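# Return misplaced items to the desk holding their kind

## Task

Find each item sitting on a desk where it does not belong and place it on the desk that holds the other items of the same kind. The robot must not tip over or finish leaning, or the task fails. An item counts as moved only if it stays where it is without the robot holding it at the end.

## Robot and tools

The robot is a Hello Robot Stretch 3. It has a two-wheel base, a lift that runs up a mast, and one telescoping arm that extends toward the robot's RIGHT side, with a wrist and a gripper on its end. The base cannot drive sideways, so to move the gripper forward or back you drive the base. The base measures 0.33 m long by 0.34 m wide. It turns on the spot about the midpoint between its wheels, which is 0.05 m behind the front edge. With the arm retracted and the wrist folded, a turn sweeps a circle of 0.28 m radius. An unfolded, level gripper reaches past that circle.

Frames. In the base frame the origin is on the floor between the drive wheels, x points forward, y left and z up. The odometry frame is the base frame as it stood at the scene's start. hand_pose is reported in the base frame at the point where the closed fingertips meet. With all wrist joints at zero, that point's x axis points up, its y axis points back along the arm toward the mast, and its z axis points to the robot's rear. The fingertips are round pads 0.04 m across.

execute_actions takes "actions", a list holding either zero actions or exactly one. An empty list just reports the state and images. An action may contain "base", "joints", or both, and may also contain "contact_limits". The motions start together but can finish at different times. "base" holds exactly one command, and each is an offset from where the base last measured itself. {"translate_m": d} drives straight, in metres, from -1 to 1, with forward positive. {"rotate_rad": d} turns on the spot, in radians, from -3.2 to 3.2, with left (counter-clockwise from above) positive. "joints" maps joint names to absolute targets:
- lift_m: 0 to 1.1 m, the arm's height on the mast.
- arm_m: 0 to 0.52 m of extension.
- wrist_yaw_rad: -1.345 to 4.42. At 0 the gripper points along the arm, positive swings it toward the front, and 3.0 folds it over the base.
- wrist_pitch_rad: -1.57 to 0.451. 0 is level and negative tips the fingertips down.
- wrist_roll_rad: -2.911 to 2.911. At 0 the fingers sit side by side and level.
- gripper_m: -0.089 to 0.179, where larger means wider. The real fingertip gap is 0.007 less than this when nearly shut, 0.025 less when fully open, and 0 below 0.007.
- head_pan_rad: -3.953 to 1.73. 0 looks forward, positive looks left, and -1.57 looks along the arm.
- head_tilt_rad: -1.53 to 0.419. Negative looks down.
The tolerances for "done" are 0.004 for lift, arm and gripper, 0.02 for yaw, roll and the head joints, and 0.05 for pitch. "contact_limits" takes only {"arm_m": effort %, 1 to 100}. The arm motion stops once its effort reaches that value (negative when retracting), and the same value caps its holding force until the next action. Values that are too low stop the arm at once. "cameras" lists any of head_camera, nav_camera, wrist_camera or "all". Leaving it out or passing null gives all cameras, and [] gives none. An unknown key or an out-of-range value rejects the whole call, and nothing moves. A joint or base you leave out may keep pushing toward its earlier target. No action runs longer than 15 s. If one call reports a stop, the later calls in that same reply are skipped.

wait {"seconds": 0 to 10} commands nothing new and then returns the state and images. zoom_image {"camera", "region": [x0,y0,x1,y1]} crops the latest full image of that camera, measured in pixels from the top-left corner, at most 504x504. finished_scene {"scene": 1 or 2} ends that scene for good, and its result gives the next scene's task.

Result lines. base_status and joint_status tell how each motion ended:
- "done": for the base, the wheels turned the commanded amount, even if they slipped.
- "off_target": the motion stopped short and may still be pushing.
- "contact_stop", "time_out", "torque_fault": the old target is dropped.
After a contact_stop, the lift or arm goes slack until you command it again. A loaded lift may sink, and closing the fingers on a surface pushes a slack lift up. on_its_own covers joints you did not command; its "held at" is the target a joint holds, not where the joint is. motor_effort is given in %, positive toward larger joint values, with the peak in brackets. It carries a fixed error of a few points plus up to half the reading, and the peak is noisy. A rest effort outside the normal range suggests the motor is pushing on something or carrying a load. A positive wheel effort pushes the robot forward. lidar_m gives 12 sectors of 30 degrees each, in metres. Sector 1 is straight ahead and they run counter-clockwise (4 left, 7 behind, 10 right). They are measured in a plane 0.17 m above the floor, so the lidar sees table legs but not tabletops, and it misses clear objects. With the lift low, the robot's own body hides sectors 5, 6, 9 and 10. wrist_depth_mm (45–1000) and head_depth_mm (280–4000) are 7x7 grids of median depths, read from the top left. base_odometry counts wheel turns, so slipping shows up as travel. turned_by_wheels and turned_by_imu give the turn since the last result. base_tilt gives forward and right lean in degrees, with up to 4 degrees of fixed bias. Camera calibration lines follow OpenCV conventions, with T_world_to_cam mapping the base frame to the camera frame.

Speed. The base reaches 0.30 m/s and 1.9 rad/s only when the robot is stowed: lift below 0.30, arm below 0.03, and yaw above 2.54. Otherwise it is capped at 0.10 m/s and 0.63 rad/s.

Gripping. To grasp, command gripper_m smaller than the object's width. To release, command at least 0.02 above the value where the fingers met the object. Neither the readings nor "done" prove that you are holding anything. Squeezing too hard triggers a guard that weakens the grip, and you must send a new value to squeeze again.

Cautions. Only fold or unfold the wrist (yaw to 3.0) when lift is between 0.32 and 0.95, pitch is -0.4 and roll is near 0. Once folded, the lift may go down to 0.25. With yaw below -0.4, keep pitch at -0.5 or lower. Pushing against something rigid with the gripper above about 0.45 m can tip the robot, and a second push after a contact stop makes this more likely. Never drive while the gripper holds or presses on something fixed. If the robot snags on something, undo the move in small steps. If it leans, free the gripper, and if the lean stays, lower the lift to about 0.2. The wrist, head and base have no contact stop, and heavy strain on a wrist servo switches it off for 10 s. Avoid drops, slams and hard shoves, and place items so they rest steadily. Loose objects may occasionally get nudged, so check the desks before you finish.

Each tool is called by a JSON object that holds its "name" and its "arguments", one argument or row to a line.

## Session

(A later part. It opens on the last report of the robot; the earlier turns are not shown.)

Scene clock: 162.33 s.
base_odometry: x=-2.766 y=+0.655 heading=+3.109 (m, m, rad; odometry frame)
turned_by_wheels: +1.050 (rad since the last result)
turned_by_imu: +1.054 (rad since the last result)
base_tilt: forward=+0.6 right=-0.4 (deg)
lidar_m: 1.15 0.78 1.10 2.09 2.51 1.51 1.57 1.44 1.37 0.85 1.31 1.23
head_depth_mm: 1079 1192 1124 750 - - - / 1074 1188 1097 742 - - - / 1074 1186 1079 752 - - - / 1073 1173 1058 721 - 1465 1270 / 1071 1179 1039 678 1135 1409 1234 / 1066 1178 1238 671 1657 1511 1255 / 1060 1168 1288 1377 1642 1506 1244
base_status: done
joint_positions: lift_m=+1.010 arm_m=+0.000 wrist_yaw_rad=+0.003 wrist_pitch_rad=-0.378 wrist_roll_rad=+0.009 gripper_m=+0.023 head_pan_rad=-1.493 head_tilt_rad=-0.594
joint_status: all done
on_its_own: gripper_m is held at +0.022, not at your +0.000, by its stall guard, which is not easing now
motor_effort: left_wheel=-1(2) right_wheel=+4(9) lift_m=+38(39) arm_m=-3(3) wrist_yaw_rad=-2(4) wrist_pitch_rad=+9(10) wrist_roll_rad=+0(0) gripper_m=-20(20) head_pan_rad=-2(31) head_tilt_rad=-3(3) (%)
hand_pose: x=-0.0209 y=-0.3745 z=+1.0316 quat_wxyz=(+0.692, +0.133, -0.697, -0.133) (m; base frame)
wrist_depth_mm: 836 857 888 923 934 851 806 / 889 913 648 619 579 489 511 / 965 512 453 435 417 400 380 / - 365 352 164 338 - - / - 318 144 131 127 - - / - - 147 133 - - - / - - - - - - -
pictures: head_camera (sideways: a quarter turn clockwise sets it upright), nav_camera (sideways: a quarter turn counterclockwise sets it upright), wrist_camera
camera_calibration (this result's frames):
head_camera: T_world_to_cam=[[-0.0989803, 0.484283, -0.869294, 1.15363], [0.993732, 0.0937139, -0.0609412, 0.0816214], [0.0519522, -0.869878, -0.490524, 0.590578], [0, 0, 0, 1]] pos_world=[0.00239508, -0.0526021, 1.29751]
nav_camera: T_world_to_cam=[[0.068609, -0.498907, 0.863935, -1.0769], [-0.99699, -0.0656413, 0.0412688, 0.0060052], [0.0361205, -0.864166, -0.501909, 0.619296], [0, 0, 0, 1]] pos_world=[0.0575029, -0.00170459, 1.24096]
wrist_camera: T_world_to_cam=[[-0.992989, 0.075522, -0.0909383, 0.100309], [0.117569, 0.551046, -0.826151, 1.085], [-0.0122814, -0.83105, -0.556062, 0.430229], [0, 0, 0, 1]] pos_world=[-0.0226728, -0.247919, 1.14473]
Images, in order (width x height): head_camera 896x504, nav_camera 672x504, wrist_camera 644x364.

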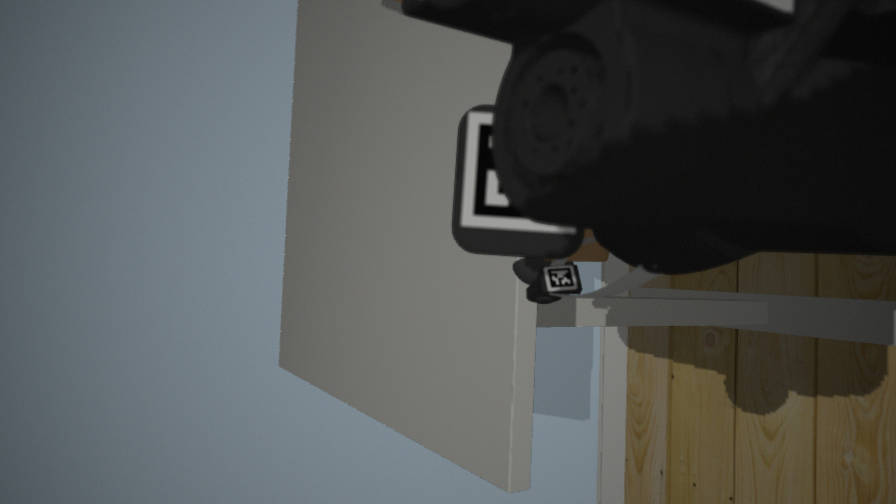

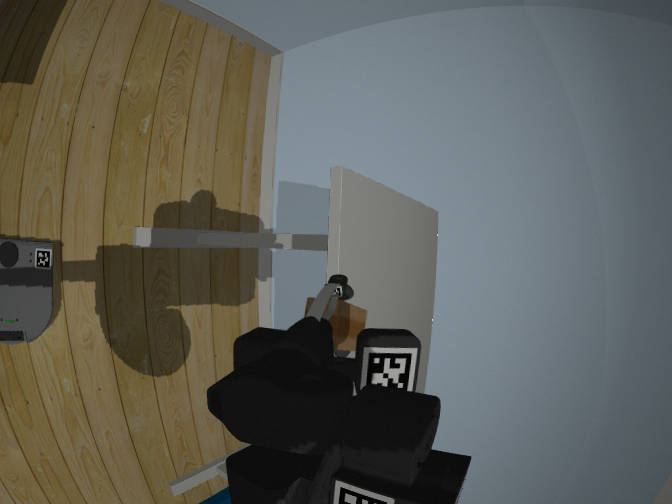

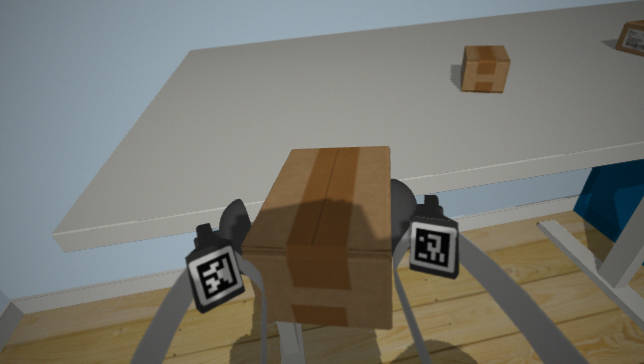

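{"name": "execute_actions", "arguments": {
  "actions": [
    {"joints":{"arm_m":0.36,"lift_m":0.99}}
  ],
  "cameras": []
}}

{"name": "execute_actions", "arguments": {
  "actions": [
    {"joints":{"lift_m":0.962}}
  ],
  "cameras": ["wrist_camera"]
}}

Scene clock: 168.00 s.
base_odometry: x=-2.766 y=+0.655 heading=+3.109 (m, m, rad; odometry frame)
turned_by_wheels: +0.000 (rad since the last result)
turned_by_imu: +0.000 (rad since the last result)
base_tilt: forward=+0.5 right=-0.4 (deg)
lidar_m: 1.15 0.78 1.10 2.09 2.51 1.52 1.56 1.43 1.37 0.85 1.31 1.23
head_depth_mm: 1080 1191 - 678 1688 1563 1284 / 1076 1169 - 704 1674 1553 1279 / 1072 1164 - 665 1660 1538 1273 / 1072 1182 1057 684 1656 1524 1269 / 1075 1174 1033 677 1126 1386 1228 / 1066 1171 1242 670 1646 1510 1248 / 1068 1169 1298 1376 1646 1496 1246
base_status: not commanded
joint_positions: lift_m=+0.990 arm_m=+0.360 wrist_yaw_rad=+0.002 wrist_pitch_rad=-0.378 wrist_roll_rad=+0.009 gripper_m=+0.023 head_pan_rad=-1.493 head_tilt_rad=-0.594
joint_status: all done
on_its_own: gripper_m is held at +0.022, not at your +0.000, by its stall guard, which is not easing now
motor_effort: left_wheel=-1(1) right_wheel=+4(4) lift_m=+30(34) arm_m=+5(5) wrist_yaw_rad=-1(2) wrist_pitch_rad=+9(10) wrist_roll_rad=+0(0) gripper_m=-20(20) head_pan_rad=-2(3) head_tilt_rad=-3(3) (%)
hand_pose: x=-0.0211 y=-0.7340 z=+1.0119 quat_wxyz=(+0.692, +0.133, -0.697, -0.133) (m; base frame)
wrist_depth_mm: 543 573 591 625 640 662 680 / 594 602 585 547 511 481 459 / 636 428 408 385 373 358 341 / 362 323 312 164 279 280 270 / 270 262 145 131 127 233 225 / 224 221 146 133 192 198 192 / 193 189 185 174 173 172 170
pictures: none
No camera images: the call's "cameras" was empty. Leave "cameras" out to get every camera's image.

Scene clock: 169.03 s.
base_odometry: x=-2.766 y=+0.655 heading=+3.109 (m, m, rad; odometry frame)
turned_by_wheels: +0.000 (rad since the last result)
turned_by_imu: +0.000 (rad since the last result)
base_tilt: forward=+0.5 right=-0.4 (deg)
lidar_m: 1.15 0.78 1.10 2.08 2.51 1.51 1.56 1.44 1.37 0.85 1.30 1.23
head_depth_mm: 1080 1191 1252 645 1671 1558 1290 / 1077 1183 - 673 1682 1556 1288 / 1073 1186 - 647 1672 1550 1276 / 1069 1170 1056 658 1659 1534 1264 / 1068 1170 1033 678 1131 1395 1232 / 1065 1169 1236 670 1640 1511 1257 / 1068 1167 1287 1372 1635 1494 1247
base_status: not commanded
joint_positions: lift_m=+0.962 arm_m=+0.360 wrist_yaw_rad=+0.002 wrist_pitch_rad=-0.377 wrist_roll_rad=+0.009 gripper_m=+0.023 head_pan_rad=-1.493 head_tilt_rad=-0.594
joint_status: all done
on_its_own: gripper_m is held at +0.022, not at your +0.000, by its stall guard, which is not easing now
motor_effort: left_wheel=-1(1) right_wheel=+4(4) lift_m=+30(28) arm_m=+5(5) wrist_yaw_rad=-1(1) wrist_pitch_rad=+9(9) wrist_roll_rad=+0(0) gripper_m=-20(20) head_pan_rad=-3(3) head_tilt_rad=-3(3) (%)
hand_pose: x=-0.0211 y=-0.7341 z=+0.9842 quat_wxyz=(+0.692, +0.133, -0.697, -0.133) (m; base frame)
wrist_depth_mm: 548 567 593 617 638 640 597 / 590 583 492 459 429 410 381 / 620 362 344 330 313 300 285 / 286 274 264 164 233 236 230 / 226 220 145 131 127 198 190 / 189 186 147 133 161 167 163 / 161 159 155 147 146 144 143
pictures: wrist_camera
camera_calibration (this result's frames):
wrist_camera: T_world_to_cam=[[-0.992903, 0.0765499, -0.0910168, 0.123731], [0.118192, 0.550086, -0.826702, 1.24385], [-0.0132168, -0.831592, -0.55523, 0.103756], [0, 0, 0, 1]] pos_world=[-0.0227886, -0.607415, 1.09716]
Images, in order (width x height): wrist_camera 644x364.

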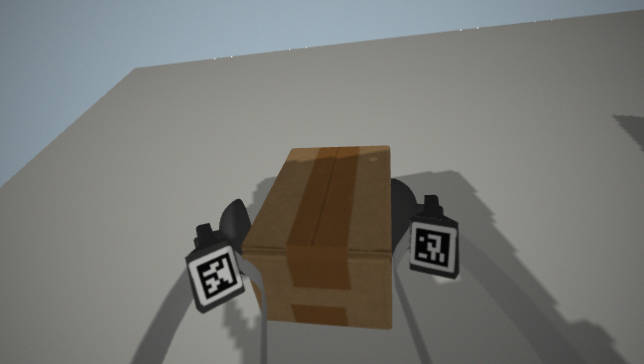

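{"name": "execute_actions", "arguments": {
  "actions": [
    {"joints":{"gripper_m":0.17,"lift_m":0.959}}
  ],
  "cameras": []
}}

{"name": "execute_actions", "arguments": {
  "actions": [
    {"joints":{"arm_m":0.0,"lift_m":0.97,"head_pan_rad":0.5,"head_tilt_rad":-0.75}}
  ]
}}

Scene clock: 173.67 s.
base_odometry: x=-2.766 y=+0.655 heading=+3.109 (m, m, rad; odometry frame)
turned_by_wheels: +0.000 (rad since the last result)
turned_by_imu: +0.000 (rad since the last result)
base_tilt: forward=+0.5 right=-0.4 (deg)
lidar_m: 1.15 0.78 1.10 2.10 2.51 1.51 1.56 1.43 1.37 0.85 1.31 1.23
head_depth_mm: 1083 1183 1266 645 1677 1564 1289 / 1079 1182 - 671 1678 1563 1276 / 1074 1183 - 645 1671 1537 1282 / 1069 1172 1056 656 1681 1526 1265 / 1069 1174 1041 678 1131 1401 1224 / 1065 1171 1243 671 1661 1516 1250 / 1064 1164 1287 1379 1659 1502 1242
base_status: not commanded
joint_positions: lift_m=+0.959 arm_m=+0.360 wrist_yaw_rad=+0.002 wrist_pitch_rad=-0.370 wrist_roll_rad=+0.009 gripper_m=+0.170 head_pan_rad=-1.493 head_tilt_rad=-0.594
joint_status: all done
motor_effort: left_wheel=-1(2) right_wheel=+4(4) lift_m=+30(31) arm_m=+5(5) wrist_yaw_rad=-1(1) wrist_pitch_rad=+7(9) wrist_roll_rad=+0(0) gripper_m=+0(84) head_pan_rad=-2(2) head_tilt_rad=-3(3) (%)
hand_pose: x=-0.0211 y=-0.7349 z=+0.9827 quat_wxyz=(+0.692, +0.130, -0.698, -0.130) (m; base frame)
wrist_depth_mm: 548 567 598 615 632 653 594 / 592 593 498 464 435 412 388 / 624 362 344 327 311 298 286 / 285 274 262 166 232 244 228 / 227 226 205 135 193 196 193 / 194 179 172 134 165 164 159 / - 154 153 147 146 144 140
pictures: none
No camera images: the call's "cameras" was empty. Leave "cameras" out to get every camera's image.

Scene clock: 177.53 s.
base_odometry: x=-2.766 y=+0.655 heading=+3.109 (m, m, rad; odometry frame)
turned_by_wheels: +0.000 (rad since the last result)
turned_by_imu: +0.000 (rad since the last result)
base_tilt: forward=+0.5 right=-0.4 (deg)
lidar_m: 1.15 0.78 1.10 2.09 2.50 1.52 1.56 1.43 1.38 0.85 1.31 1.23
head_depth_mm: 923 1017 1146 1299 1498 1411 1201 / 960 1060 1198 1366 1552 1400 1190 / 996 1115 1196 1436 1617 1389 1186 / 1036 1168 1218 948 1572 1381 1178 / 1083 1221 1215 904 743 1313 1165 / 1127 1279 1188 897 718 1368 1157 / 1181 1347 1182 890 754 1354 1161
base_status: not commanded
joint_positions: lift_m=+0.970 arm_m=+0.000 wrist_yaw_rad=+0.002 wrist_pitch_rad=-0.369 wrist_roll_rad=+0.009 gripper_m=+0.170 head_pan_rad=+0.493 head_tilt_rad=-0.740
joint_status: all done
motor_effort: left_wheel=-1(1) right_wheel=+3(4) lift_m=+38(40) arm_m=-3(4) wrist_yaw_rad=-1(1) wrist_pitch_rad=+7(7) wrist_roll_rad=+0(0) gripper_m=+0(0) head_pan_rad=+2(32) head_tilt_rad=-4(20) (%)
hand_pose: x=-0.0211 y=-0.3755 z=+0.9936 quat_wxyz=(+0.692, +0.130, -0.698, -0.130) (m; base frame)
wrist_depth_mm: 824 850 866 885 785 685 606 / 892 898 547 445 470 448 422 / 945 398 374 355 338 328 341 / - 297 303 315 - - - / - - - - - - - / - - - - - - - / - - - - - - -
pictures: head_camera (sideways: a quarter turn clockwise sets it upright), nav_camera (sideways: a quarter turn counterclockwise sets it upright), wrist_camera
camera_calibration (this result's frames):
head_camera: T_world_to_cam=[[-0.510684, -0.34351, -0.788164, 1.05036], [-0.494103, 0.867471, -0.0579255, 0.0867598], [0.703608, 0.359853, -0.612733, 0.745601], [0, 0, 0, 1]] pos_world=[0.0546601, 0.0172417, 1.28974]
nav_camera: T_world_to_cam=[[0.535505, 0.321179, 0.781075, -0.971717], [0.467458, -0.882988, 0.0425971, -0.00464928], [0.703362, 0.342309, -0.622982, 0.772743], [0, 0, 0, 1]] pos_world=[-0.0209853, 0.0434733, 1.24059]
wrist_camera: T_world_to_cam=[[-0.992901, 0.0758586, -0.0916148, 0.0974763], [0.118207, 0.543705, -0.83091, 1.05621], [-0.0132203, -0.835841, -0.548812, 0.39924], [0, 0, 0, 1]] pos_world=[-0.0227897, -0.247961, 1.10565]
Images, in order (width x height): head_camera 896x504, nav_camera 672x504, wrist_camera 644x364.

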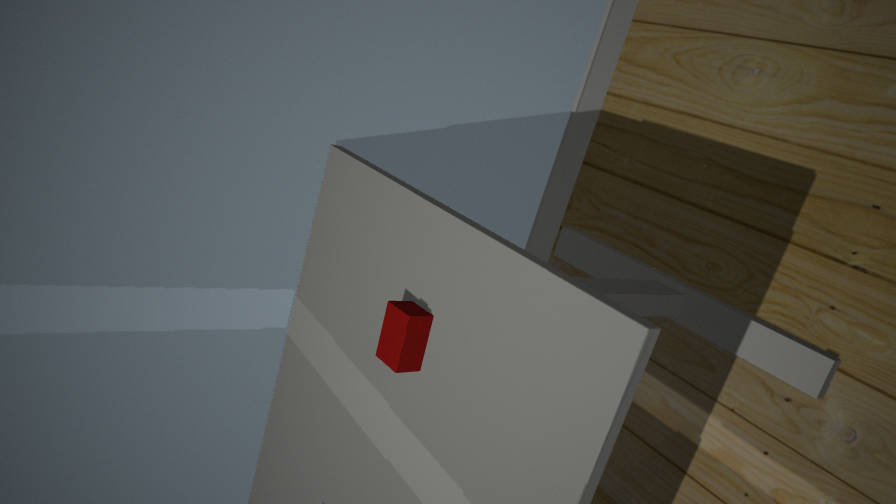

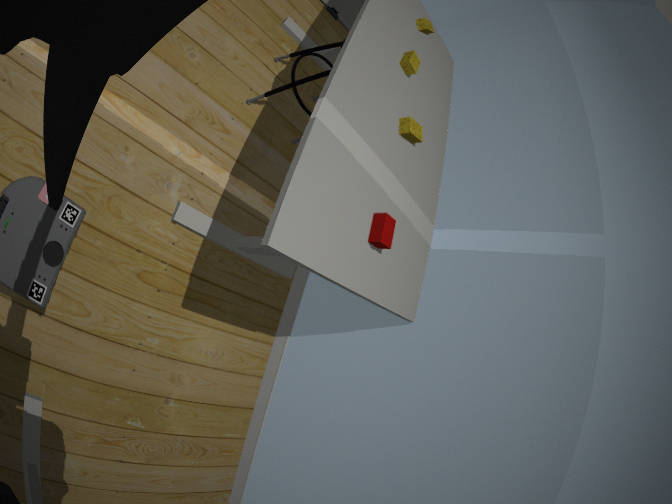

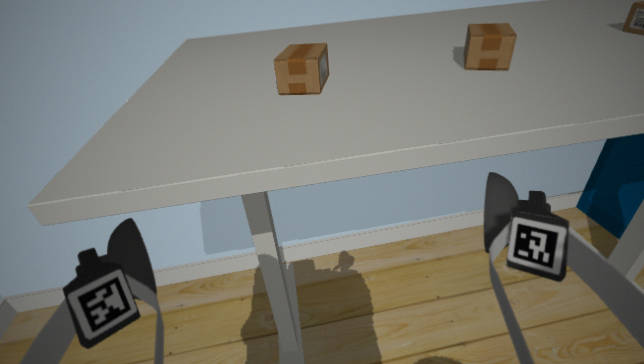

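{"name": "execute_actions", "arguments": {
  "actions": [
    {"base":{"rotate_rad":1.77},"joints":{"lift_m":0.8,"head_pan_rad":-1.4,"gripper_m":0.179}}
  ],
  "cameras": []
}}

{"name": "execute_actions", "arguments": {
  "actions": [
    {"base":{"translate_m":0.37},"joints":{"lift_m":0.76,"arm_m":0.27}}
  ],
  "cameras": ["head_camera","wrist_camera"]
}}

Scene clock: 187.20 s.
base_odometry: x=-2.766 y=+0.655 heading=-1.404 (m, m, rad; odometry frame)
turned_by_wheels: +1.770 (rad since the last result)
turned_by_imu: +1.777 (rad since the last result)
base_tilt: forward=+0.6 right=-0.3 (deg)
lidar_m: 2.46 2.04 1.51 1.45 1.67 1.31 0.85 1.38 1.17 1.15 0.78 1.10
head_depth_mm: 926 1028 1151 1320 1537 1413 - / 950 1058 1199 1370 1574 1403 - / 978 1087 1239 1433 1614 - - / 1002 1123 1220 1468 1648 1414 1176 / 1032 1159 1212 907 1220 1336 1175 / 1061 1196 1196 897 719 1333 1145 / 1093 1243 1180 889 713 1356 1156
base_status: done
joint_positions: lift_m=+0.800 arm_m=+0.000 wrist_yaw_rad=+0.002 wrist_pitch_rad=-0.369 wrist_roll_rad=+0.009 gripper_m=+0.179 head_pan_rad=-1.393 head_tilt_rad=-0.741
joint_status: all done
motor_effort: left_wheel=-1(7) right_wheel=+4(8) lift_m=+29(32) arm_m=-3(3) wrist_yaw_rad=-2(1) wrist_pitch_rad=+6(7) wrist_roll_rad=+0(0) gripper_m=+0(49) head_pan_rad=-3(31) head_tilt_rad=-5(5) (%)
hand_pose: x=-0.0211 y=-0.3756 z=+0.8241 quat_wxyz=(+0.692, +0.130, -0.698, -0.130) (m; base frame)
wrist_depth_mm: 809 807 808 800 818 807 790 / 839 812 822 886 893 857 855 / 517 515 926 954 943 941 952 / 427 412 - - - - - / 343 350 - - - - - / 287 - - - - - - / - - 941 957 931 918 881
pictures: none
No camera images: the call's "cameras" was empty. Leave "cameras" out to get every camera's image.

Scene clock: 192.33 s.
base_odometry: x=-2.705 y=+0.290 heading=-1.405 (m, m, rad; odometry frame)
turned_by_wheels: +0.000 (rad since the last result)
turned_by_imu: +0.001 (rad since the last result)
base_tilt: forward=+0.6 right=-0.3 (deg)
lidar_m: 2.10 1.77 1.40 1.39 1.59 1.68 1.21 1.54 1.21 0.75 0.82 1.06
head_depth_mm: 956 1060 1162 1015 - - - / 982 1094 1191 987 - 1297 1190 / 1009 1121 1212 959 692 1293 1161 / 1038 1166 1225 934 728 1346 1185 / 1064 1201 1209 907 724 1365 1170 / 1095 1240 1194 895 737 1368 1173 / 1132 1288 1182 887 754 1361 1159
base_status: done
joint_positions: lift_m=+0.760 arm_m=+0.270 wrist_yaw_rad=+0.002 wrist_pitch_rad=-0.368 wrist_roll_rad=+0.009 gripper_m=+0.179 head_pan_rad=-1.393 head_tilt_rad=-0.741
joint_status: all done
motor_effort: left_wheel=-1(2) right_wheel=+4(9) lift_m=+29(30) arm_m=+6(5) wrist_yaw_rad=-1(1) wrist_pitch_rad=+6(6) wrist_roll_rad=+0(0) gripper_m=+0(0) head_pan_rad=-2(2) head_tilt_rad=-5(4) (%)
hand_pose: x=-0.0211 y=-0.6451 z=+0.7841 quat_wxyz=(+0.692, +0.130, -0.698, -0.130) (m; base frame)
wrist_depth_mm: 602 610 606 607 598 599 593 / 641 635 611 565 529 652 657 / 469 445 421 400 374 396 713 / 350 334 321 261 276 297 768 / 276 272 260 252 244 238 238 / 233 221 216 213 205 200 192 / - 190 188 183 178 175 170
pictures: head_camera (sideways: a quarter turn clockwise sets it upright), wrist_camera
camera_calibration (this result's frames):
head_camera: T_world_to_cam=[[-0.168322, 0.592166, -0.78804, 1.04811], [0.977901, 0.200887, -0.0579204, 0.0777739], [0.124008, -0.780374, -0.612893, 0.749344], [0, 0, 0, 1]] pos_world=[0.00743978, -0.0515104, 1.28973]
wrist_camera: T_world_to_cam=[[-0.992898, 0.0758272, -0.0916682, 0.0987439], [0.118226, 0.543128, -0.831285, 1.0286], [-0.0132465, -0.836219, -0.548235, 0.0582443], [0, 0, 0, 1]] pos_world=[-0.022793, -0.517444, 0.896043]
Images, in order (width x height): head_camera 896x504, wrist_camera 644x364.

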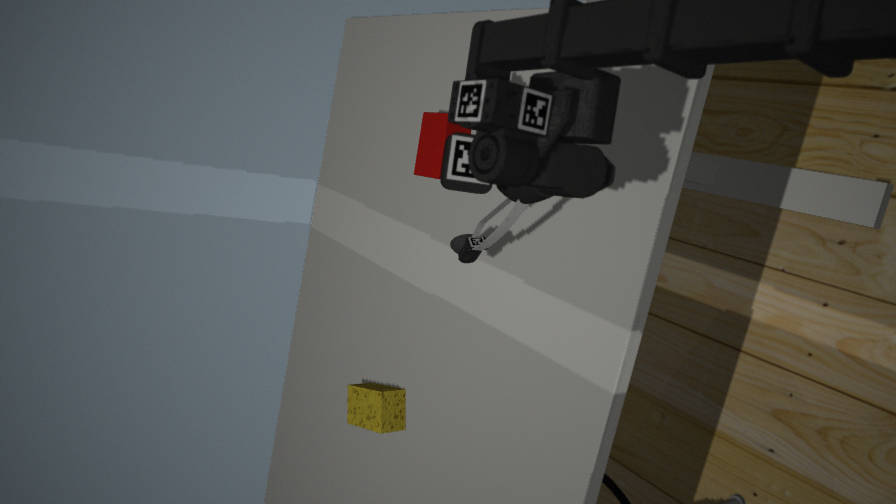

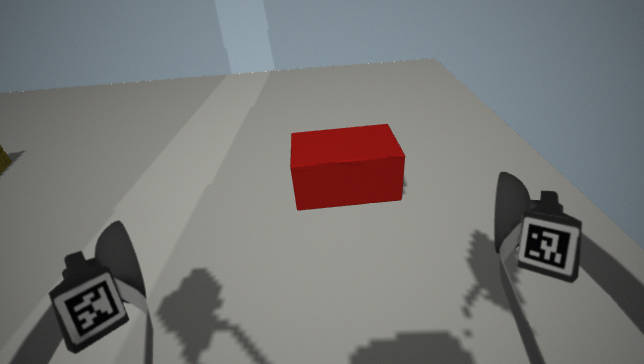

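{"name": "execute_actions", "arguments": {
  "actions": [
    {"base":{"translate_m":-0.032},"joints":{"lift_m":0.727,"arm_m":0.32}}
  ],
  "cameras": ["wrist_camera"]
}}

{"name": "execute_actions", "arguments": {
  "actions": [
    {"joints":{"arm_m":0.395}}
  ],
  "cameras": ["wrist_camera"]
}}

{"name": "execute_actions", "arguments": {
  "actions": [
    {"joints":{"gripper_m":0.06}}
  ],
  "cameras": ["wrist_camera"]
}}

Scene clock: 197.63 s.
base_odometry: x=-2.710 y=+0.322 heading=-1.405 (m, m, rad; odometry frame)
turned_by_wheels: +0.000 (rad since the last result)
turned_by_imu: +0.000 (rad since the last result)
base_tilt: forward=+0.6 right=-0.4 (deg)
lidar_m: 2.13 1.79 1.40 1.39 1.52 1.64 1.18 1.53 1.20 0.75 0.84 0.84
head_depth_mm: 956 1053 1166 1060 1546 - - / 975 1085 1192 1002 697 1299 1198 / 1008 1124 1206 941 703 1285 1176 / 1026 1158 1231 917 728 1313 1182 / 1062 1194 1216 907 723 1370 1172 / 1096 1234 1195 897 734 1362 1165 / 1124 1289 1181 887 753 1352 1154
base_status: done
joint_positions: lift_m=+0.727 arm_m=+0.320 wrist_yaw_rad=+0.002 wrist_pitch_rad=-0.368 wrist_roll_rad=+0.009 gripper_m=+0.179 head_pan_rad=-1.393 head_tilt_rad=-0.741
joint_status: all done
motor_effort: left_wheel=-1(6) right_wheel=+3(7) lift_m=+29(30) arm_m=+5(7) wrist_yaw_rad=-1(1) wrist_pitch_rad=+6(6) wrist_roll_rad=+0(0) gripper_m=-1(0) head_pan_rad=-3(3) head_tilt_rad=-5(5) (%)
hand_pose: x=-0.0211 y=-0.6951 z=+0.7511 quat_wxyz=(+0.692, +0.130, -0.698, -0.130) (m; base frame)
wrist_depth_mm: 566 564 565 562 554 549 553 / 584 545 495 464 437 601 599 / 381 359 343 224 309 304 655 / 282 270 241 200 238 240 696 / 224 221 210 204 198 195 193 / 193 180 177 172 168 162 156 / - 154 152 148 145 142 139
pictures: wrist_camera
camera_calibration (this result's frames):
wrist_camera: T_world_to_cam=[[-0.992898, 0.0758236, -0.0916714, 0.0995119], [0.118226, 0.543093, -0.831308, 1.02833], [-0.0132467, -0.836242, -0.5482, -0.00169595], [0, 0, 0, 1]] pos_world=[-0.022793, -0.567444, 0.863054]
Images, in order (width x height): wrist_camera 644x364.

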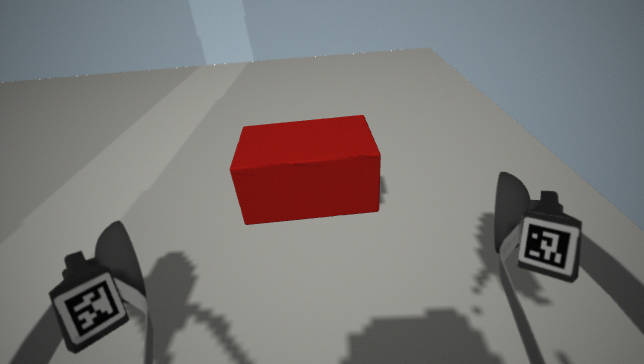

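Scene clock: 199.37 s.
base_odometry: x=-2.710 y=+0.322 heading=-1.405 (m, m, rad; odometry frame)
turned_by_wheels: +0.000 (rad since the last result)
turned_by_imu: +0.000 (rad since the last result)
base_tilt: forward=+0.5 right=-0.4 (deg)
lidar_m: 2.13 1.79 1.40 1.40 1.52 1.64 1.18 1.53 1.20 0.75 0.84 0.84
head_depth_mm: 948 1060 1164 1283 1533 - - / 983 1091 1183 - 728 1305 1187 / 1004 1128 1201 915 734 1284 1170 / 1029 1158 1225 916 728 1324 1180 / 1058 1195 1206 905 721 1370 1167 / 1092 1234 1197 897 737 1359 1158 / 1130 1279 1186 886 754 1359 1158
base_status: not commanded
joint_positions: lift_m=+0.727 arm_m=+0.395 wrist_yaw_rad=+0.002 wrist_pitch_rad=-0.368 wrist_roll_rad=+0.009 gripper_m=+0.179 head_pan_rad=-1.393 head_tilt_rad=-0.741
joint_status: all done
motor_effort: left_wheel=-1(1) right_wheel=+3(3) lift_m=+29(29) arm_m=+4(5) wrist_yaw_rad=-1(1) wrist_pitch_rad=+6(6) wrist_roll_rad=+0(0) gripper_m=+0(0) head_pan_rad=-3(3) head_tilt_rad=-4(5) (%)
hand_pose: x=-0.0211 y=-0.7701 z=+0.7511 quat_wxyz=(+0.692, +0.130, -0.698, -0.130) (m; base frame)
wrist_depth_mm: 499 491 490 497 497 489 484 / 535 524 496 458 428 527 532 / 385 358 341 323 308 297 575 / 280 271 262 172 231 240 436 / 223 222 149 139 147 194 191 / 193 180 141 141 151 162 156 / - 154 150 148 145 142 139
pictures: wrist_camera
camera_calibration (this result's frames):
wrist_camera: T_world_to_cam=[[-0.992898, 0.0758237, -0.0916715, 0.105199], [0.118226, 0.543093, -0.831308, 1.06907], [-0.0132467, -0.836242, -0.5482, -0.0644152], [0, 0, 0, 1]] pos_world=[-0.0227931, -0.642445, 0.863054]
Images, in order (width x height): wrist_camera 644x364.

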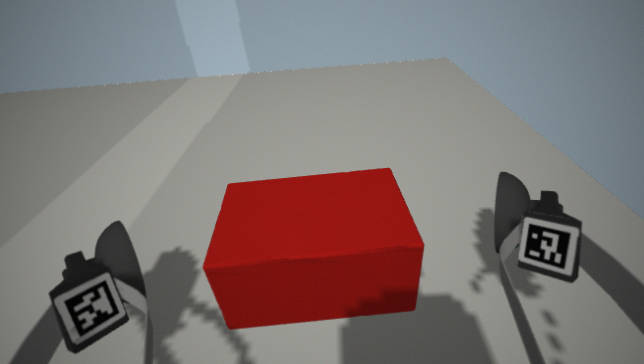

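Scene clock: 201.03 s.
base_odometry: x=-2.710 y=+0.322 heading=-1.405 (m, m, rad; odometry frame)
turned_by_wheels: +0.000 (rad since the last result)
turned_by_imu: +0.000 (rad since the last result)
base_tilt: forward=+0.6 right=-0.4 (deg)
lidar_m: 2.13 1.79 1.40 1.39 1.52 1.64 1.18 1.54 1.20 0.75 0.84 0.84
head_depth_mm: 955 1059 1164 1283 1540 - - / 980 1091 1186 - 727 1308 1191 / 1004 1126 1199 888 732 1291 1174 / 1032 1157 1229 915 729 1323 1176 / 1066 1199 1208 902 724 1365 1173 / 1092 1233 1195 897 736 1366 1158 / 1120 1284 1184 887 755 1360 1160
base_status: not commanded
joint_positions: lift_m=+0.727 arm_m=+0.395 wrist_yaw_rad=+0.002 wrist_pitch_rad=-0.368 wrist_roll_rad=+0.009 gripper_m=+0.061 head_pan_rad=-1.393 head_tilt_rad=-0.741
joint_status: all done
motor_effort: left_wheel=+0(0) right_wheel=+3(3) lift_m=+29(29) arm_m=+5(4) wrist_yaw_rad=-1(2) wrist_pitch_rad=+6(6) wrist_roll_rad=+0(0) gripper_m=-17(90) head_pan_rad=-2(3) head_tilt_rad=-5(4) (%)
hand_pose: x=-0.0211 y=-0.7701 z=+0.7511 quat_wxyz=(+0.692, +0.130, -0.698, -0.130) (m; base frame)
wrist_depth_mm: 496 495 489 493 491 483 490 / 527 521 499 463 435 522 530 / 382 361 340 325 309 299 578 / 281 270 260 172 238 233 248 / 223 220 143 140 136 192 186 / 186 183 140 142 149 160 159 / 158 155 151 148 145 141 138
pictures: wrist_camera
camera_calibration (this result's frames):
wrist_camera: T_world_to_cam=[[-0.992898, 0.0758222, -0.0916734, 0.1052], [0.118227, 0.543074, -0.83132, 1.06907], [-0.013247, -0.836254, -0.548182, -0.0644374], [0, 0, 0, 1]] pos_world=[-0.0227931, -0.642445, 0.863057]
Images, in order (width x height): wrist_camera 644x364.

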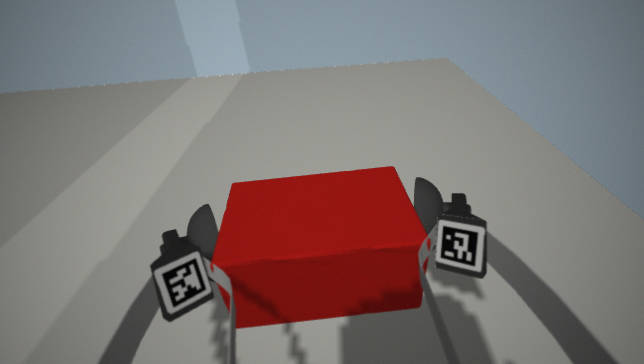

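{"name": "execute_actions", "arguments": {
  "actions": [
    {"joints":{"gripper_m":0.055,"lift_m":0.8}}
  ],
  "cameras": ["wrist_camera"]
}}

{"name": "execute_actions", "arguments": {
  "actions": [
    {"base":{"rotate_rad":0.35},"joints":{"arm_m":0.0,"lift_m":0.83,"wrist_yaw_rad":2.65,"wrist_pitch_rad":-0.4,"head_pan_rad":-0.5,"head_tilt_rad":-0.8}}
  ],
  "cameras": ["wrist_camera","nav_camera"]
}}

{"name": "execute_actions", "arguments": {
  "actions": [
    {"base":{"translate_m":0.5},"joints":{"lift_m":0.29,"head_pan_rad":0.3,"head_tilt_rad":-0.7}}
  ],
  "cameras": ["nav_camera"]
}}

{"name": "execute_actions", "arguments": {
  "actions": [
    {"base":{"translate_m":1.0}}
  ],
  "cameras": ["nav_camera","wrist_camera"]
}}

Scene clock: 207.63 s.
base_odometry: x=-2.710 y=+0.322 heading=-1.405 (m, m, rad; odometry frame)
turned_by_wheels: +0.000 (rad since the last result)
turned_by_imu: +0.000 (rad since the last result)
base_tilt: forward=+0.6 right=-0.3 (deg)
lidar_m: 2.13 1.79 1.40 1.39 1.52 1.64 1.18 1.53 1.20 0.75 0.84 0.84
head_depth_mm: 954 1057 1175 - - 656 1179 / 972 1092 1199 865 740 662 1193 / 1000 1125 1213 857 735 1292 1175 / 1033 1158 1228 916 728 1323 1182 / 1057 1199 1212 906 722 1376 1178 / 1092 1236 1198 894 737 1363 1169 / 1128 1280 1182 888 752 1353 1165
base_status: not commanded
joint_positions: lift_m=+0.800 arm_m=+0.395 wrist_yaw_rad=+0.002 wrist_pitch_rad=-0.368 wrist_roll_rad=+0.009 gripper_m=+0.056 head_pan_rad=-1.393 head_tilt_rad=-0.741
joint_status: all done
motor_effort: left_wheel=+0(1) right_wheel=+3(3) lift_m=+38(38) arm_m=+5(5) wrist_yaw_rad=-1(1) wrist_pitch_rad=+6(6) wrist_roll_rad=+0(0) gripper_m=-18(49) head_pan_rad=-3(2) head_tilt_rad=-4(5) (%)
hand_pose: x=-0.0211 y=-0.7701 z=+0.8238 quat_wxyz=(+0.692, +0.130, -0.698, -0.130) (m; base frame)
wrist_depth_mm: 497 494 498 498 494 490 490 / 547 539 535 539 535 530 528 / 572 541 516 486 469 589 580 / 425 406 392 172 356 612 646 / 337 332 144 140 136 291 731 / 277 274 140 141 150 242 778 / 238 231 223 219 220 213 213
pictures: wrist_camera
camera_calibration (this result's frames):
wrist_camera: T_world_to_cam=[[-0.992899, 0.0758265, -0.0916671, 0.111858], [0.118225, 0.54314, -0.831277, 1.12947], [-0.0132448, -0.836211, -0.548247, -0.0245202], [0, 0, 0, 1]] pos_world=[-0.0227928, -0.642446, 0.935713]
Images, in order (width x height): wrist_camera 644x364.

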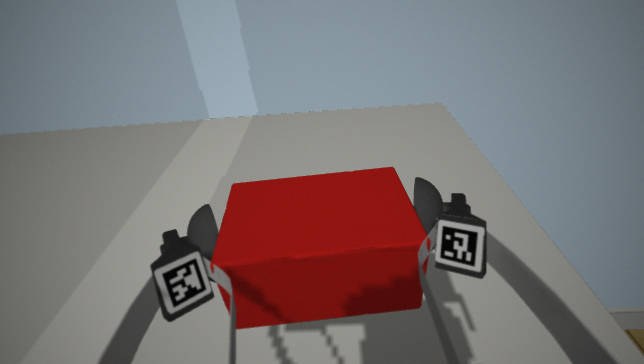

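Scene clock: 211.73 s.
base_odometry: x=-2.710 y=+0.322 heading=-1.055 (m, m, rad; odometry frame)
turned_by_wheels: +0.350 (rad since the last result)
turned_by_imu: +0.351 (rad since the last result)
base_tilt: forward=+0.5 right=-0.4 (deg)
lidar_m: 2.18 1.79 1.40 1.51 1.72 1.18 1.66 1.26 0.75 1.05 0.84 1.77
head_depth_mm: 1890 2096 1164 1754 1588 1345 1175 / 1865 2091 1956 2020 1611 1364 1170 / 1855 2111 2278 1979 1611 1351 1167 / 1844 2091 2358 1966 1601 1349 1157 / 1835 2081 2332 1943 1586 1335 1148 / 1829 2084 2327 1936 1574 1329 1148 / 1806 2056 2287 1931 1565 1320 1133
base_status: done
joint_positions: lift_m=+0.830 arm_m=+0.000 wrist_yaw_rad=+2.647 wrist_pitch_rad=-0.417 wrist_roll_rad=+0.009 gripper_m=+0.056 head_pan_rad=-0.507 head_tilt_rad=-0.790
joint_status: all done
motor_effort: left_wheel=-1(4) right_wheel=+3(12) lift_m=+38(38) arm_m=-2(3) wrist_yaw_rad=+2(5) wrist_pitch_rad=+5(5) wrist_roll_rad=+0(0) gripper_m=-18(18) head_pan_rad=+2(32) head_tilt_rad=-5(12) (%)
hand_pose: x=+0.0853 y=+0.0524 z=+0.8428 quat_wxyz=(+0.311, +0.709, -0.029, +0.632) (m; base frame)
wrist_depth_mm: - - - - - - - / - - - - - - - / - - - - - - - / - - - 172 - - - / - - 144 139 136 - - / - - 140 141 150 - - / - - 958 945 932 898 879
pictures: nav_camera (sideways: a quarter turn counterclockwise sets it upright), wrist_camera
camera_calibration (this result's frames):
nav_camera: T_world_to_cam=[[0.592746, -0.295334, 0.749286, -0.930631], [-0.488407, -0.871564, 0.0428389, 0.000869469], [0.640399, -0.391349, -0.660859, 0.822397], [0, 0, 0, 1]] pos_world=[0.0253902, 0.047755, 1.24076]
wrist_camera: T_world_to_cam=[[0.835193, -0.542901, -0.0878134, 0.0302107], [-0.381118, -0.456244, -0.804108, 0.758032], [0.396487, 0.705053, -0.587962, 0.592838], [0, 0, 0, 1]] pos_world=[0.0286156, -0.0557325, 0.960759]
Images, in order (width x height): nav_camera 672x504, wrist_camera 644x364.

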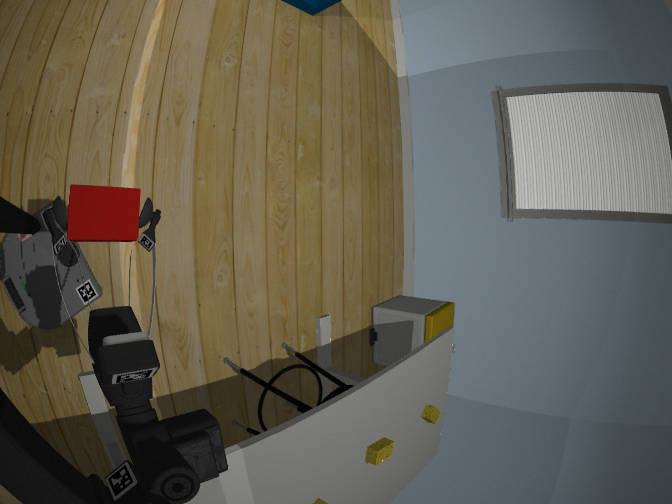

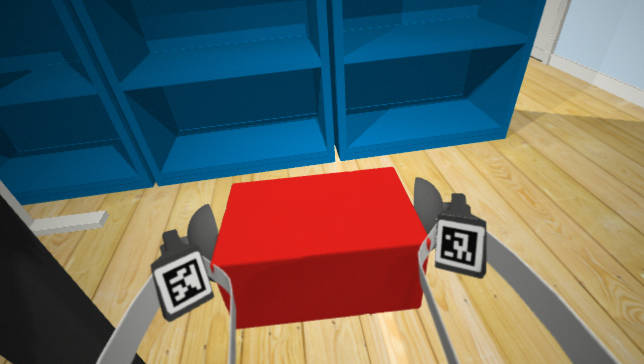

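Scene clock: 218.50 s.
base_odometry: x=-2.463 y=-0.113 heading=-1.055 (m, m, rad; odometry frame)
turned_by_wheels: +0.000 (rad since the last result)
turned_by_imu: +0.003 (rad since the last result)
base_tilt: forward=+0.5 right=-0.4 (deg)
lidar_m: 1.72 1.35 1.17 1.19 1.59 1.65 2.11 1.05 1.07 0.77 1.44 1.69
head_depth_mm: 1532 1633 1806 1974 1756 1439 1219 / 1638 1796 1950 2110 1748 1430 1210 / 1767 1951 2170 2248 1739 1419 1201 / 1934 2147 2387 2190 1727 1405 1200 / 2131 2397 2658 2212 1712 1409 1191 / 2371 2669 2811 2149 1695 1388 1181 / 2415 1280 1447 1696 1637 1394 1168
base_status: done
joint_positions: lift_m=+0.290 arm_m=+0.000 wrist_yaw_rad=+2.648 wrist_pitch_rad=-0.418 wrist_roll_rad=+0.009 gripper_m=+0.056 head_pan_rad=+0.293 head_tilt_rad=-0.703
joint_status: all done
motor_effort: left_wheel=-1(7) right_wheel=+4(11) lift_m=+29(32) arm_m=-2(3) wrist_yaw_rad=+2(2) wrist_pitch_rad=+6(6) wrist_roll_rad=+0(0) gripper_m=-18(18) head_pan_rad=+2(31) head_tilt_rad=+2(12) (%)
hand_pose: x=+0.0851 y=+0.0523 z=+0.3028 quat_wxyz=(+0.312, +0.709, -0.028, +0.632) (m; base frame)
wrist_depth_mm: - - - - - - - / - - - - - - - / - 941 910 858 818 797 772 / 759 732 710 172 656 647 616 / 624 608 144 139 136 538 520 / - 512 138 142 149 454 449 / - - - 417 414 403 392
pictures: nav_camera (sideways: a quarter turn counterclockwise sets it upright)
camera_calibration (this result's frames):
nav_camera: T_world_to_cam=[[0.560156, 0.199847, 0.80392, -1.00165], [0.281263, -0.958696, 0.0423442, -0.00318626], [0.779177, 0.202393, -0.593229, 0.733574], [0, 0, 0, 1]] pos_world=[-0.00960955, 0.0486507, 1.24056]
Images, in order (width x height): nav_camera 672x504.

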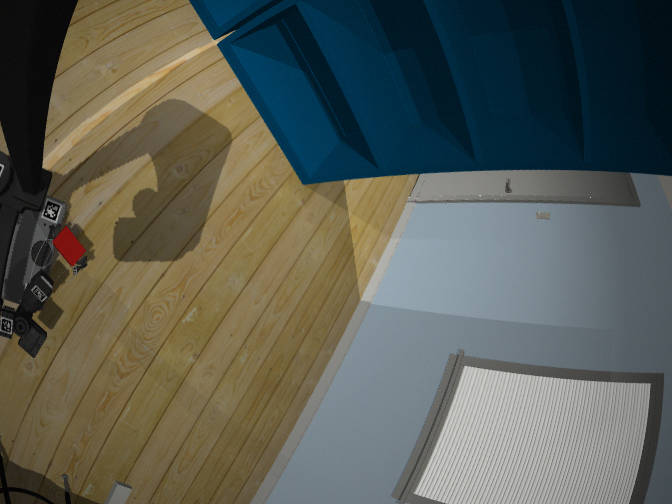

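Scene clock: 223.57 s.
base_odometry: x=-1.970 y=-0.983 heading=-1.055 (m, m, rad; odometry frame)
turned_by_wheels: +0.000 (rad since the last result)
turned_by_imu: +0.005 (rad since the last result)
base_tilt: forward=+0.5 right=-0.4 (deg)
lidar_m: 0.81 1.06 0.84 0.74 1.46 2.54 2.62 1.37 1.25 1.18 0.84 0.80
head_depth_mm: 690 745 811 878 1006 1134 1184 / 744 811 895 993 1121 1269 1216 / 811 890 987 1106 1265 1377 1207 / 884 980 1095 1245 1455 1419 1198 / 971 1089 1239 1429 1610 1411 1188 / 1081 1229 1414 1686 1691 1392 1186 / 1219 1404 1650 1954 1677 1384 1179
base_status: done
joint_positions: lift_m=+0.290 arm_m=+0.000 wrist_yaw_rad=+2.648 wrist_pitch_rad=-0.418 wrist_roll_rad=+0.009 gripper_m=+0.056 head_pan_rad=+0.293 head_tilt_rad=-0.703
joint_status: not commanded
motor_effort: left_wheel=-1(4) right_wheel=+4(13) lift_m=+29(30) arm_m=-2(4) wrist_yaw_rad=+2(2) wrist_pitch_rad=+6(6) wrist_roll_rad=+0(0) gripper_m=-18(18) head_pan_rad=+2(3) head_tilt_rad=+2(2) (%)
hand_pose: x=+0.0851 y=+0.0523 z=+0.3028 quat_wxyz=(+0.312, +0.709, -0.028, +0.632) (m; base frame)
wrist_depth_mm: - - - - - - 765 / - - - - - - 770 / 817 795 838 844 820 797 735 / 757 733 699 172 652 636 620 / 614 603 144 140 136 539 514 / - 507 138 142 149 453 451 / - - - 412 416 405 395
pictures: nav_camera (sideways: a quarter turn counterclockwise sets it upright), wrist_camera
camera_calibration (this result's frames):
nav_camera: T_world_to_cam=[[0.560148, 0.199868, 0.80392, -1.00165], [0.2813, -0.958685, 0.0423442, -0.00318649], [0.779169, 0.202423, -0.593229, 0.733574], [0, 0, 0, 1]] pos_world=[-0.00961143, 0.0486501, 1.24056]
wrist_camera: T_world_to_cam=[[0.83528, -0.542786, -0.0876952, -0.0172096], [-0.381544, -0.457369, -0.803267, 0.323536], [0.395893, 0.704413, -0.589128, 0.275913], [0, 0, 0, 1]] pos_world=[0.0285859, -0.0557226, 0.420925]
Images, in order (width x height): nav_camera 672x504, wrist_camera 644x364.

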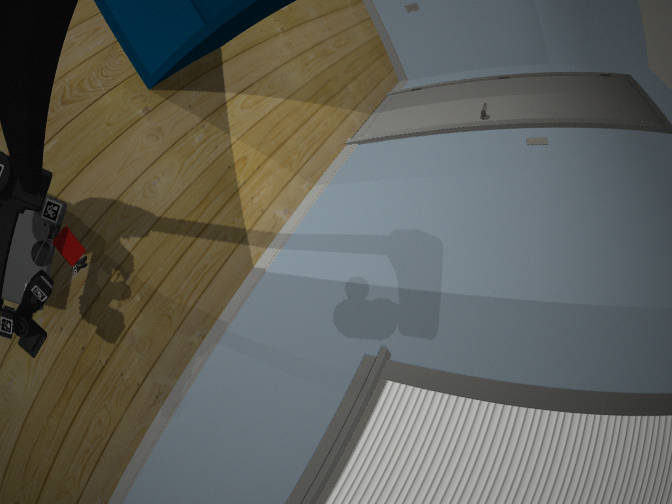

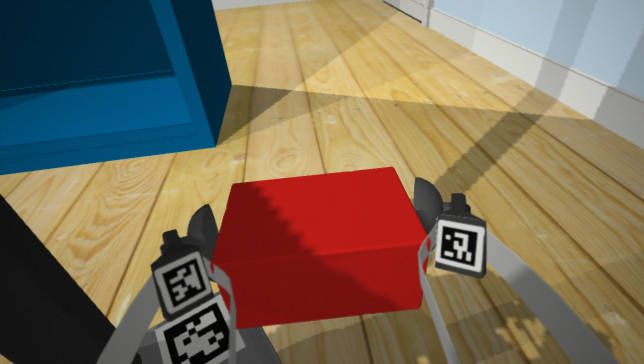

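{"name": "execute_actions", "arguments": {
  "actions": [
    {"base":{"rotate_rad":0.87},"joints":{"head_pan_rad":0.0,"head_tilt_rad":-0.9}}
  ],
  "cameras": []
}}

{"name": "execute_actions", "arguments": {
  "actions": [
    {"base":{"translate_m":1.0}}
  ],
  "cameras": ["nav_camera"]
}}

{"name": "execute_actions", "arguments": {
  "actions": [
    {"base":{"translate_m":0.6}}
  ],
  "cameras": ["nav_camera"]
}}

Scene clock: 231.90 s.
base_odometry: x=-1.970 y=-0.983 heading=-0.185 (m, m, rad; odometry frame)
turned_by_wheels: +0.870 (rad since the last result)
turned_by_imu: +0.871 (rad since the last result)
base_tilt: forward=+0.5 right=-0.4 (deg)
lidar_m: 1.64 0.74 1.27 2.11 2.96 1.37 1.25 1.18 0.91 0.79 0.80 0.93
head_depth_mm: 1281 1354 1417 1490 1483 1307 1139 / 1551 1668 1772 1750 1510 1298 1131 / 1976 2157 2134 1778 1500 1288 1135 / 2610 2736 2191 1774 1477 1273 1125 / 2634 2809 2164 1769 1478 1282 1121 / 2559 2779 2159 1739 1466 1268 1110 / 2491 2680 2117 1341 1308 1254 1109
base_status: done
joint_positions: lift_m=+0.290 arm_m=+0.000 wrist_yaw_rad=+2.648 wrist_pitch_rad=-0.418 wrist_roll_rad=+0.009 gripper_m=+0.056 head_pan_rad=+0.007 head_tilt_rad=-0.889
joint_status: all done
motor_effort: left_wheel=+0(7) right_wheel=+3(10) lift_m=+30(30) arm_m=-3(2) wrist_yaw_rad=+2(2) wrist_pitch_rad=+6(6) wrist_roll_rad=+0(0) gripper_m=-18(18) head_pan_rad=-3(19) head_tilt_rad=-5(23) (%)
hand_pose: x=+0.0851 y=+0.0523 z=+0.3028 quat_wxyz=(+0.312, +0.709, -0.028, +0.632) (m; base frame)
wrist_depth_mm: - - - - - 746 - / - - - - 906 822 - / - 931 875 864 784 765 761 / 749 729 700 172 660 636 616 / 625 605 144 140 136 538 526 / - 511 138 141 149 452 450 / - - - 418 418 403 395
pictures: none
No camera images: the call's "cameras" was empty. Leave "cameras" out to get every camera's image.

Scene clock: 236.97 s.
base_odometry: x=-0.987 y=-1.168 heading=-0.185 (m, m, rad; odometry frame)
turned_by_wheels: +0.000 (rad since the last result)
turned_by_imu: +0.005 (rad since the last result)
base_tilt: forward=+0.5 right=-0.4 (deg)
lidar_m: 1.12 1.94 2.28 0.40 0.40 2.84 2.38 1.08 0.63 0.56 0.56 0.65
head_depth_mm: 861 883 963 1040 1098 1156 1124 / 1055 1122 1189 1268 1383 1303 1139 / 1370 1487 1602 1687 1496 1286 1130 / 1760 1982 2116 1759 1487 1279 1122 / 1723 2005 2175 1751 1481 1269 1121 / 1691 1945 2128 1747 1463 1269 1118 / 1647 1882 2062 1721 1457 1261 1105
base_status: done
joint_positions: lift_m=+0.290 arm_m=+0.000 wrist_yaw_rad=+2.648 wrist_pitch_rad=-0.418 wrist_roll_rad=+0.009 gripper_m=+0.056 head_pan_rad=+0.007 head_tilt_rad=-0.890
joint_status: not commanded
motor_effort: left_wheel=-1(5) right_wheel=+4(13) lift_m=+29(30) arm_m=-2(3) wrist_yaw_rad=+2(2) wrist_pitch_rad=+6(6) wrist_roll_rad=+0(0) gripper_m=-18(18) head_pan_rad=-3(3) head_tilt_rad=-5(6) (%)
hand_pose: x=+0.0851 y=+0.0523 z=+0.3028 quat_wxyz=(+0.312, +0.709, -0.028, +0.632) (m; base frame)
wrist_depth_mm: 339 392 - - - - - / 359 415 - - - - - / 370 434 850 841 822 790 750 / 385 466 538 173 652 638 616 / 416 485 143 140 136 538 522 / - 487 138 141 149 455 449 / - - - 412 414 405 398
pictures: nav_camera (sideways: a quarter turn counterclockwise sets it upright)
camera_calibration (this result's frames):
nav_camera: T_world_to_cam=[[0.732666, 0.0346909, 0.679704, -0.840803], [0.00740508, -0.999047, 0.0430075, -0.00236899], [0.680548, -0.0264769, -0.732225, 0.914972], [0, 0, 0, 1]] pos_world=[-0.00663705, 0.0510271, 1.24156]
Images, in order (width x height): nav_camera 672x504.

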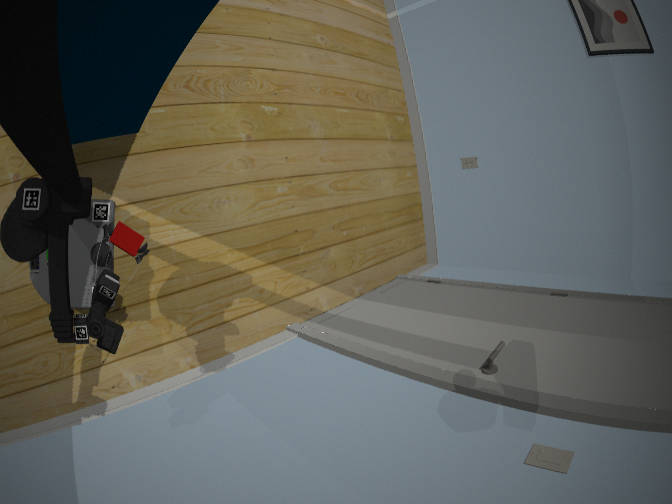

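Scene clock: 240.67 s.
base_odometry: x=-0.398 y=-1.278 heading=-0.186 (m, m, rad; odometry frame)
turned_by_wheels: +0.000 (rad since the last result)
turned_by_imu: +0.003 (rad since the last result)
base_tilt: forward=+0.5 right=-0.4 (deg)
lidar_m: 0.83 1.36 1.60 2.86 0.71 0.66 2.65 0.80 0.47 0.41 0.41 0.46
head_depth_mm: 629 658 693 732 768 814 871 / 776 822 876 933 1002 1070 1095 / 1053 1059 1170 1280 1392 1287 1136 / 1219 1407 1645 1732 1493 1277 1122 / 1191 1382 1626 1755 1480 1272 1119 / 1164 1339 1571 1739 1470 1265 1119 / 1134 1301 1526 1684 1458 1265 1107
base_status: done
joint_positions: lift_m=+0.290 arm_m=+0.000 wrist_yaw_rad=+2.648 wrist_pitch_rad=-0.418 wrist_roll_rad=+0.009 gripper_m=+0.056 head_pan_rad=+0.007 head_tilt_rad=-0.890
joint_status: not commanded
motor_effort: left_wheel=-1(4) right_wheel=+3(13) lift_m=+30(30) arm_m=-3(4) wrist_yaw_rad=+2(2) wrist_pitch_rad=+6(6) wrist_roll_rad=+0(0) gripper_m=-18(19) head_pan_rad=-2(3) head_tilt_rad=-5(5) (%)
hand_pose: x=+0.0851 y=+0.0523 z=+0.3028 quat_wxyz=(+0.312, +0.709, -0.028, +0.632) (m; base frame)
wrist_depth_mm: - - - - - - 952 / - - - - - - 960 / - 917 899 822 816 790 753 / 741 736 689 172 663 629 621 / 624 611 144 140 136 533 523 / - 510 138 141 149 451 449 / - - - 410 412 404 396
pictures: nav_camera (sideways: a quarter turn counterclockwise sets it upright)
camera_calibration (this result's frames):
nav_camera: T_world_to_cam=[[0.732785, 0.03468, 0.679576, -0.840637], [0.00739663, -0.999047, 0.0430075, -0.00236882], [0.68042, -0.0264887, -0.732344, 0.915127], [0, 0, 0, 1]] pos_world=[-0.00664677, 0.0510272, 1.24157]
Images, in order (width x height): nav_camera 672x504.

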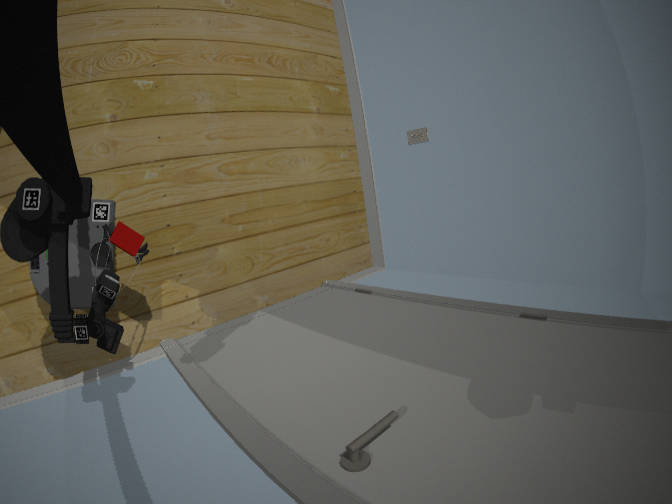

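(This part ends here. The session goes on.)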